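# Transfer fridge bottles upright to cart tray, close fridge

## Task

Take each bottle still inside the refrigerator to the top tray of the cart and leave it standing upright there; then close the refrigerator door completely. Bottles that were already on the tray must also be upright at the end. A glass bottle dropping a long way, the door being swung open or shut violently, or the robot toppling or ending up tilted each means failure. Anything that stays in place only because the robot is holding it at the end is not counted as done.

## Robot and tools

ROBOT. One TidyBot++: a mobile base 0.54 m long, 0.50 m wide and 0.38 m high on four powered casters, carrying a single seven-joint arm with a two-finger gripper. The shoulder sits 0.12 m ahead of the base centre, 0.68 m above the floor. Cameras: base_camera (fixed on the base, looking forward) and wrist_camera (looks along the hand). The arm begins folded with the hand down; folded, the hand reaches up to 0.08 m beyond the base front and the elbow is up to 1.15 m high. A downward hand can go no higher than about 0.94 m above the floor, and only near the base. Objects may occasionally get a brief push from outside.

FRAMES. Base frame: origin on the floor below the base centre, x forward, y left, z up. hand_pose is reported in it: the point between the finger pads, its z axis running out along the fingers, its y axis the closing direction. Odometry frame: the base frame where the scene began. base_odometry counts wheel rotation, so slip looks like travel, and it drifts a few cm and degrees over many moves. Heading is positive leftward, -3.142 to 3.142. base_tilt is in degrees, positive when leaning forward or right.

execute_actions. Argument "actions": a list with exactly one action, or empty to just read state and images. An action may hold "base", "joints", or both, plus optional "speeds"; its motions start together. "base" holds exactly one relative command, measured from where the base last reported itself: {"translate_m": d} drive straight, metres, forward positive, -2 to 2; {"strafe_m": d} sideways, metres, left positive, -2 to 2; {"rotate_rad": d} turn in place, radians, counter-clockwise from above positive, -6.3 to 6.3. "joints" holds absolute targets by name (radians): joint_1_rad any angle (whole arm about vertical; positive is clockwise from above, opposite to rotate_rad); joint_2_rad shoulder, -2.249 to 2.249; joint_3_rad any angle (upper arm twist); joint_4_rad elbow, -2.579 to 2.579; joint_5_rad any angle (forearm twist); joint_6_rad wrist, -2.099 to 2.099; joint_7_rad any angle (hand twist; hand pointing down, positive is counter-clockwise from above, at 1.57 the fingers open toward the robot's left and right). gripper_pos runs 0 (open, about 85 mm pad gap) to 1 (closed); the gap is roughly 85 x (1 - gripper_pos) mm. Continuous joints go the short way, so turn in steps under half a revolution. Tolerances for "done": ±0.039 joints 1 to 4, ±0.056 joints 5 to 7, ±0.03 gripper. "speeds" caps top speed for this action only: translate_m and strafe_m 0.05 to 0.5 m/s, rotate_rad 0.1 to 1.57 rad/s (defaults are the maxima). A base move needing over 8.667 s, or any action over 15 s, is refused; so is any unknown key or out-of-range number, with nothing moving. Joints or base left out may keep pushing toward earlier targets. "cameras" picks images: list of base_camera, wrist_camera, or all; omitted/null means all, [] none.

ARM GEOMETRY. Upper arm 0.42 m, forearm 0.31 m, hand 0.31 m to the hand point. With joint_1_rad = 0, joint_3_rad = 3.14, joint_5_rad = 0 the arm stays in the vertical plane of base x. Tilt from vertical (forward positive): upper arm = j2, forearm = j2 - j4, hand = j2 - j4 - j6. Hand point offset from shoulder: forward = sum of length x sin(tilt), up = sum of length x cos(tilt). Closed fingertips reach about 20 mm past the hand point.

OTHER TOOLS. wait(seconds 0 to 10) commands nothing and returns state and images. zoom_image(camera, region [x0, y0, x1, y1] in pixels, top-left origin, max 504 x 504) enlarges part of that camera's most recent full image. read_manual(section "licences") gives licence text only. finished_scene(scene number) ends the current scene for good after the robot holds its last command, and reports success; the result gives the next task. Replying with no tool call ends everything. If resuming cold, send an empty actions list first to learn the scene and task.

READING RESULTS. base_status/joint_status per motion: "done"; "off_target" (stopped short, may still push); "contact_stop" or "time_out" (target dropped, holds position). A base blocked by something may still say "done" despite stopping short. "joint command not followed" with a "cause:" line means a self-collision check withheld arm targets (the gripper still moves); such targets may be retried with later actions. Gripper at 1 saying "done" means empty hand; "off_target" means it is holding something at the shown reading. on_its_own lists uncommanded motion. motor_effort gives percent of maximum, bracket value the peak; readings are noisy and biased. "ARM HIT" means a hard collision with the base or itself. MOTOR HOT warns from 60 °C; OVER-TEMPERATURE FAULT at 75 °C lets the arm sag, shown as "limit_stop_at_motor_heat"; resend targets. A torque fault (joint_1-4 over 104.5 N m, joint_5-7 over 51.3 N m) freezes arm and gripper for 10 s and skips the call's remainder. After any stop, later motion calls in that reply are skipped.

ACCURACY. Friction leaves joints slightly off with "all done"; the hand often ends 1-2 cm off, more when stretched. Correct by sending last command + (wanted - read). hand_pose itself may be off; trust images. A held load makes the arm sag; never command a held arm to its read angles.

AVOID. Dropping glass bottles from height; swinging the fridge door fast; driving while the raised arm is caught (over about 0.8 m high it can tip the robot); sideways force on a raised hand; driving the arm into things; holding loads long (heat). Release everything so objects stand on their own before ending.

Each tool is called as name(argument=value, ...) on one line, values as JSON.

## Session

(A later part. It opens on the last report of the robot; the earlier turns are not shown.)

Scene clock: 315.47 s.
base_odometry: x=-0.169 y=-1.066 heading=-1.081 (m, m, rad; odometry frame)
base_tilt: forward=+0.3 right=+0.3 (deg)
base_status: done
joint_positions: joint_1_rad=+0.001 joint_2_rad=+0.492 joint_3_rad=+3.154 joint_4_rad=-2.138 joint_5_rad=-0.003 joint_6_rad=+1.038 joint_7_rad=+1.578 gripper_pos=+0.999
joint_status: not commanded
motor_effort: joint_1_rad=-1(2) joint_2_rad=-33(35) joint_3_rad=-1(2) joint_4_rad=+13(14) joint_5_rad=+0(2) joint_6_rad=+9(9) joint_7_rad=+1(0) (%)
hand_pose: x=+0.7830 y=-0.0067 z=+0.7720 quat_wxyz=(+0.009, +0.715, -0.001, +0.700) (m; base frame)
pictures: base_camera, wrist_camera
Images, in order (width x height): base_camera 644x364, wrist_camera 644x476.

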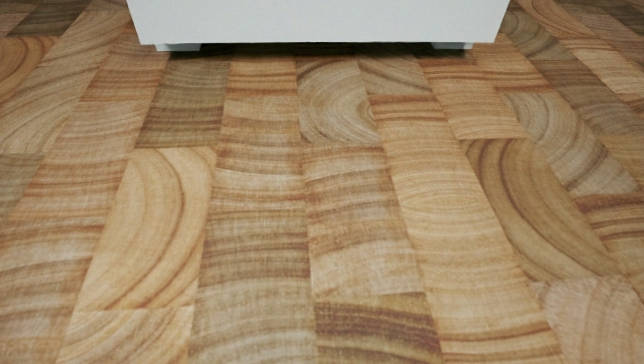

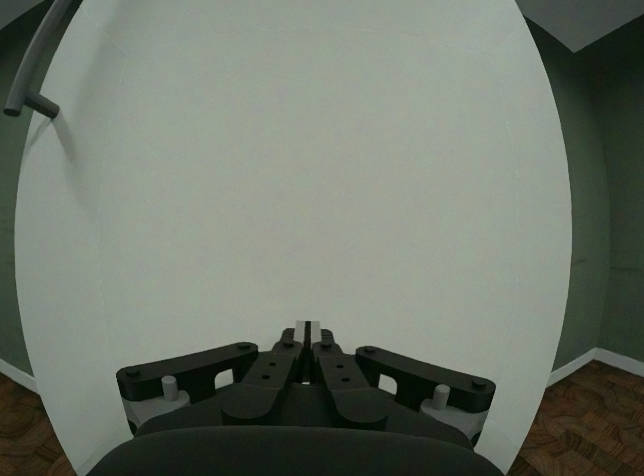

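execute_actions(actions=[{"base":{"translate_m":0.06},"speeds":{"translate_m":0.05}}], cameras=["base_camera"])

Scene clock: 319.80 s.
base_odometry: x=-0.141 y=-1.118 heading=-1.081 (m, m, rad; odometry frame)
base_tilt: forward=+0.3 right=+0.4 (deg)
base_status: done
joint_positions: joint_1_rad=+0.001 joint_2_rad=+0.441 joint_3_rad=+3.153 joint_4_rad=-2.227 joint_5_rad=-0.003 joint_6_rad=+1.062 joint_7_rad=+1.578 gripper_pos=+0.999
joint_status: not commanded
motor_effort: joint_1_rad=+1(2) joint_2_rad=-20(34) joint_3_rad=+1(2) joint_4_rad=+32(34) joint_5_rad=-1(2) joint_6_rad=+7(10) joint_7_rad=+0(1) (%)
hand_pose: x=+0.7530 y=-0.0063 z=+0.7716 quat_wxyz=(+0.009, +0.719, -0.001, +0.694) (m; base frame)
pictures: base_camera
Images, in order (width x height): base_camera 644x364.

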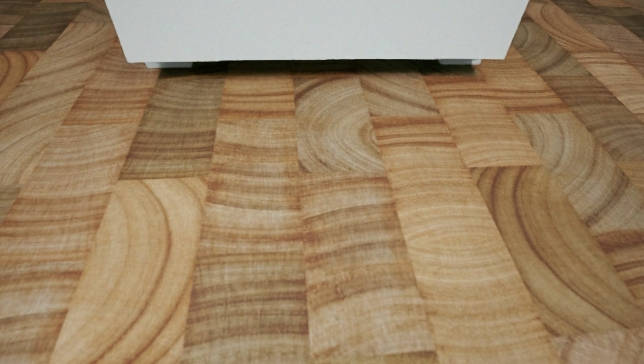

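Door is firmly shut. I'll back off and check the cart.

execute_actions(actions=[{"base":{"translate_m":-0.3},"joints":{"joint_1_rad":1.6,"joint_2_rad":0.0,"joint_4_rad":-1.6,"joint_6_rad":0}}], cameras=[])

execute_actions(actions=[{"joints":{"joint_1_rad":2.3,"joint_6_rad":-0.3}}], cameras=["wrist_camera"])

Scene clock: 326.27 s.
base_odometry: x=-0.282 y=-0.853 heading=-1.081 (m, m, rad; odometry frame)
base_tilt: forward=+0.3 right=+0.3 (deg)
base_status: done
joint_positions: joint_1_rad=+1.594 joint_2_rad=+0.017 joint_3_rad=+3.157 joint_4_rad=-1.614 joint_5_rad=-0.003 joint_6_rad=+0.046 joint_7_rad=+1.578 gripper_pos=+0.999
joint_status: all done
motor_effort: joint_1_rad=+0(4) joint_2_rad=-24(37) joint_3_rad=+0(4) joint_4_rad=+22(30) joint_5_rad=+0(4) joint_6_rad=+9(12) joint_7_rad=+1(1) (%)
hand_pose: x=+0.0964 y=-0.6319 z=+1.0793 quat_wxyz=(+0.507, +0.495, -0.512, +0.486) (m; base frame)
pictures: none
No camera images: the call's "cameras" was empty. Leave "cameras" out to get every camera's image.

Scene clock: 328.23 s.
base_odometry: x=-0.282 y=-0.853 heading=-1.081 (m, m, rad; odometry frame)
base_tilt: forward=+0.3 right=+0.3 (deg)
base_status: not commanded
joint_positions: joint_1_rad=+2.293 joint_2_rad=+0.017 joint_3_rad=+3.155 joint_4_rad=-1.614 joint_5_rad=-0.003 joint_6_rad=-0.255 joint_7_rad=+1.578 gripper_pos=+0.999
joint_status: all done
motor_effort: joint_1_rad=+0(2) joint_2_rad=-24(25) joint_3_rad=+0(2) joint_4_rad=+22(22) joint_5_rad=+0(1) joint_6_rad=+9(10) joint_7_rad=+1(1) (%)
hand_pose: x=-0.2937 y=-0.4586 z=+0.9872 quat_wxyz=(+0.537, +0.330, -0.739, +0.237) (m; base frame)
pictures: wrist_camera
Images, in order (width x height): wrist_camera 644x476.

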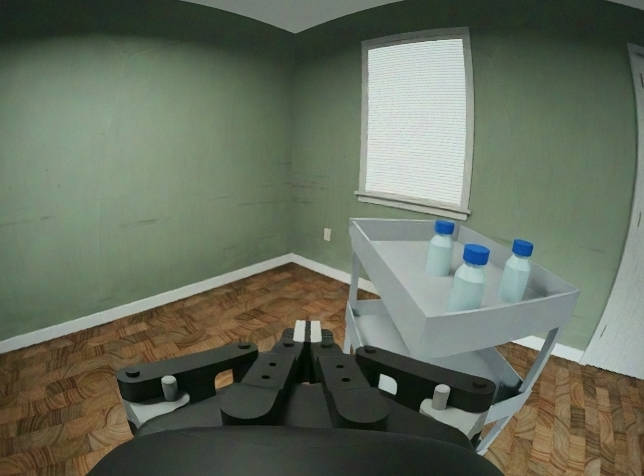

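finished_scene(scene=1)

The scene is finished: the task was done.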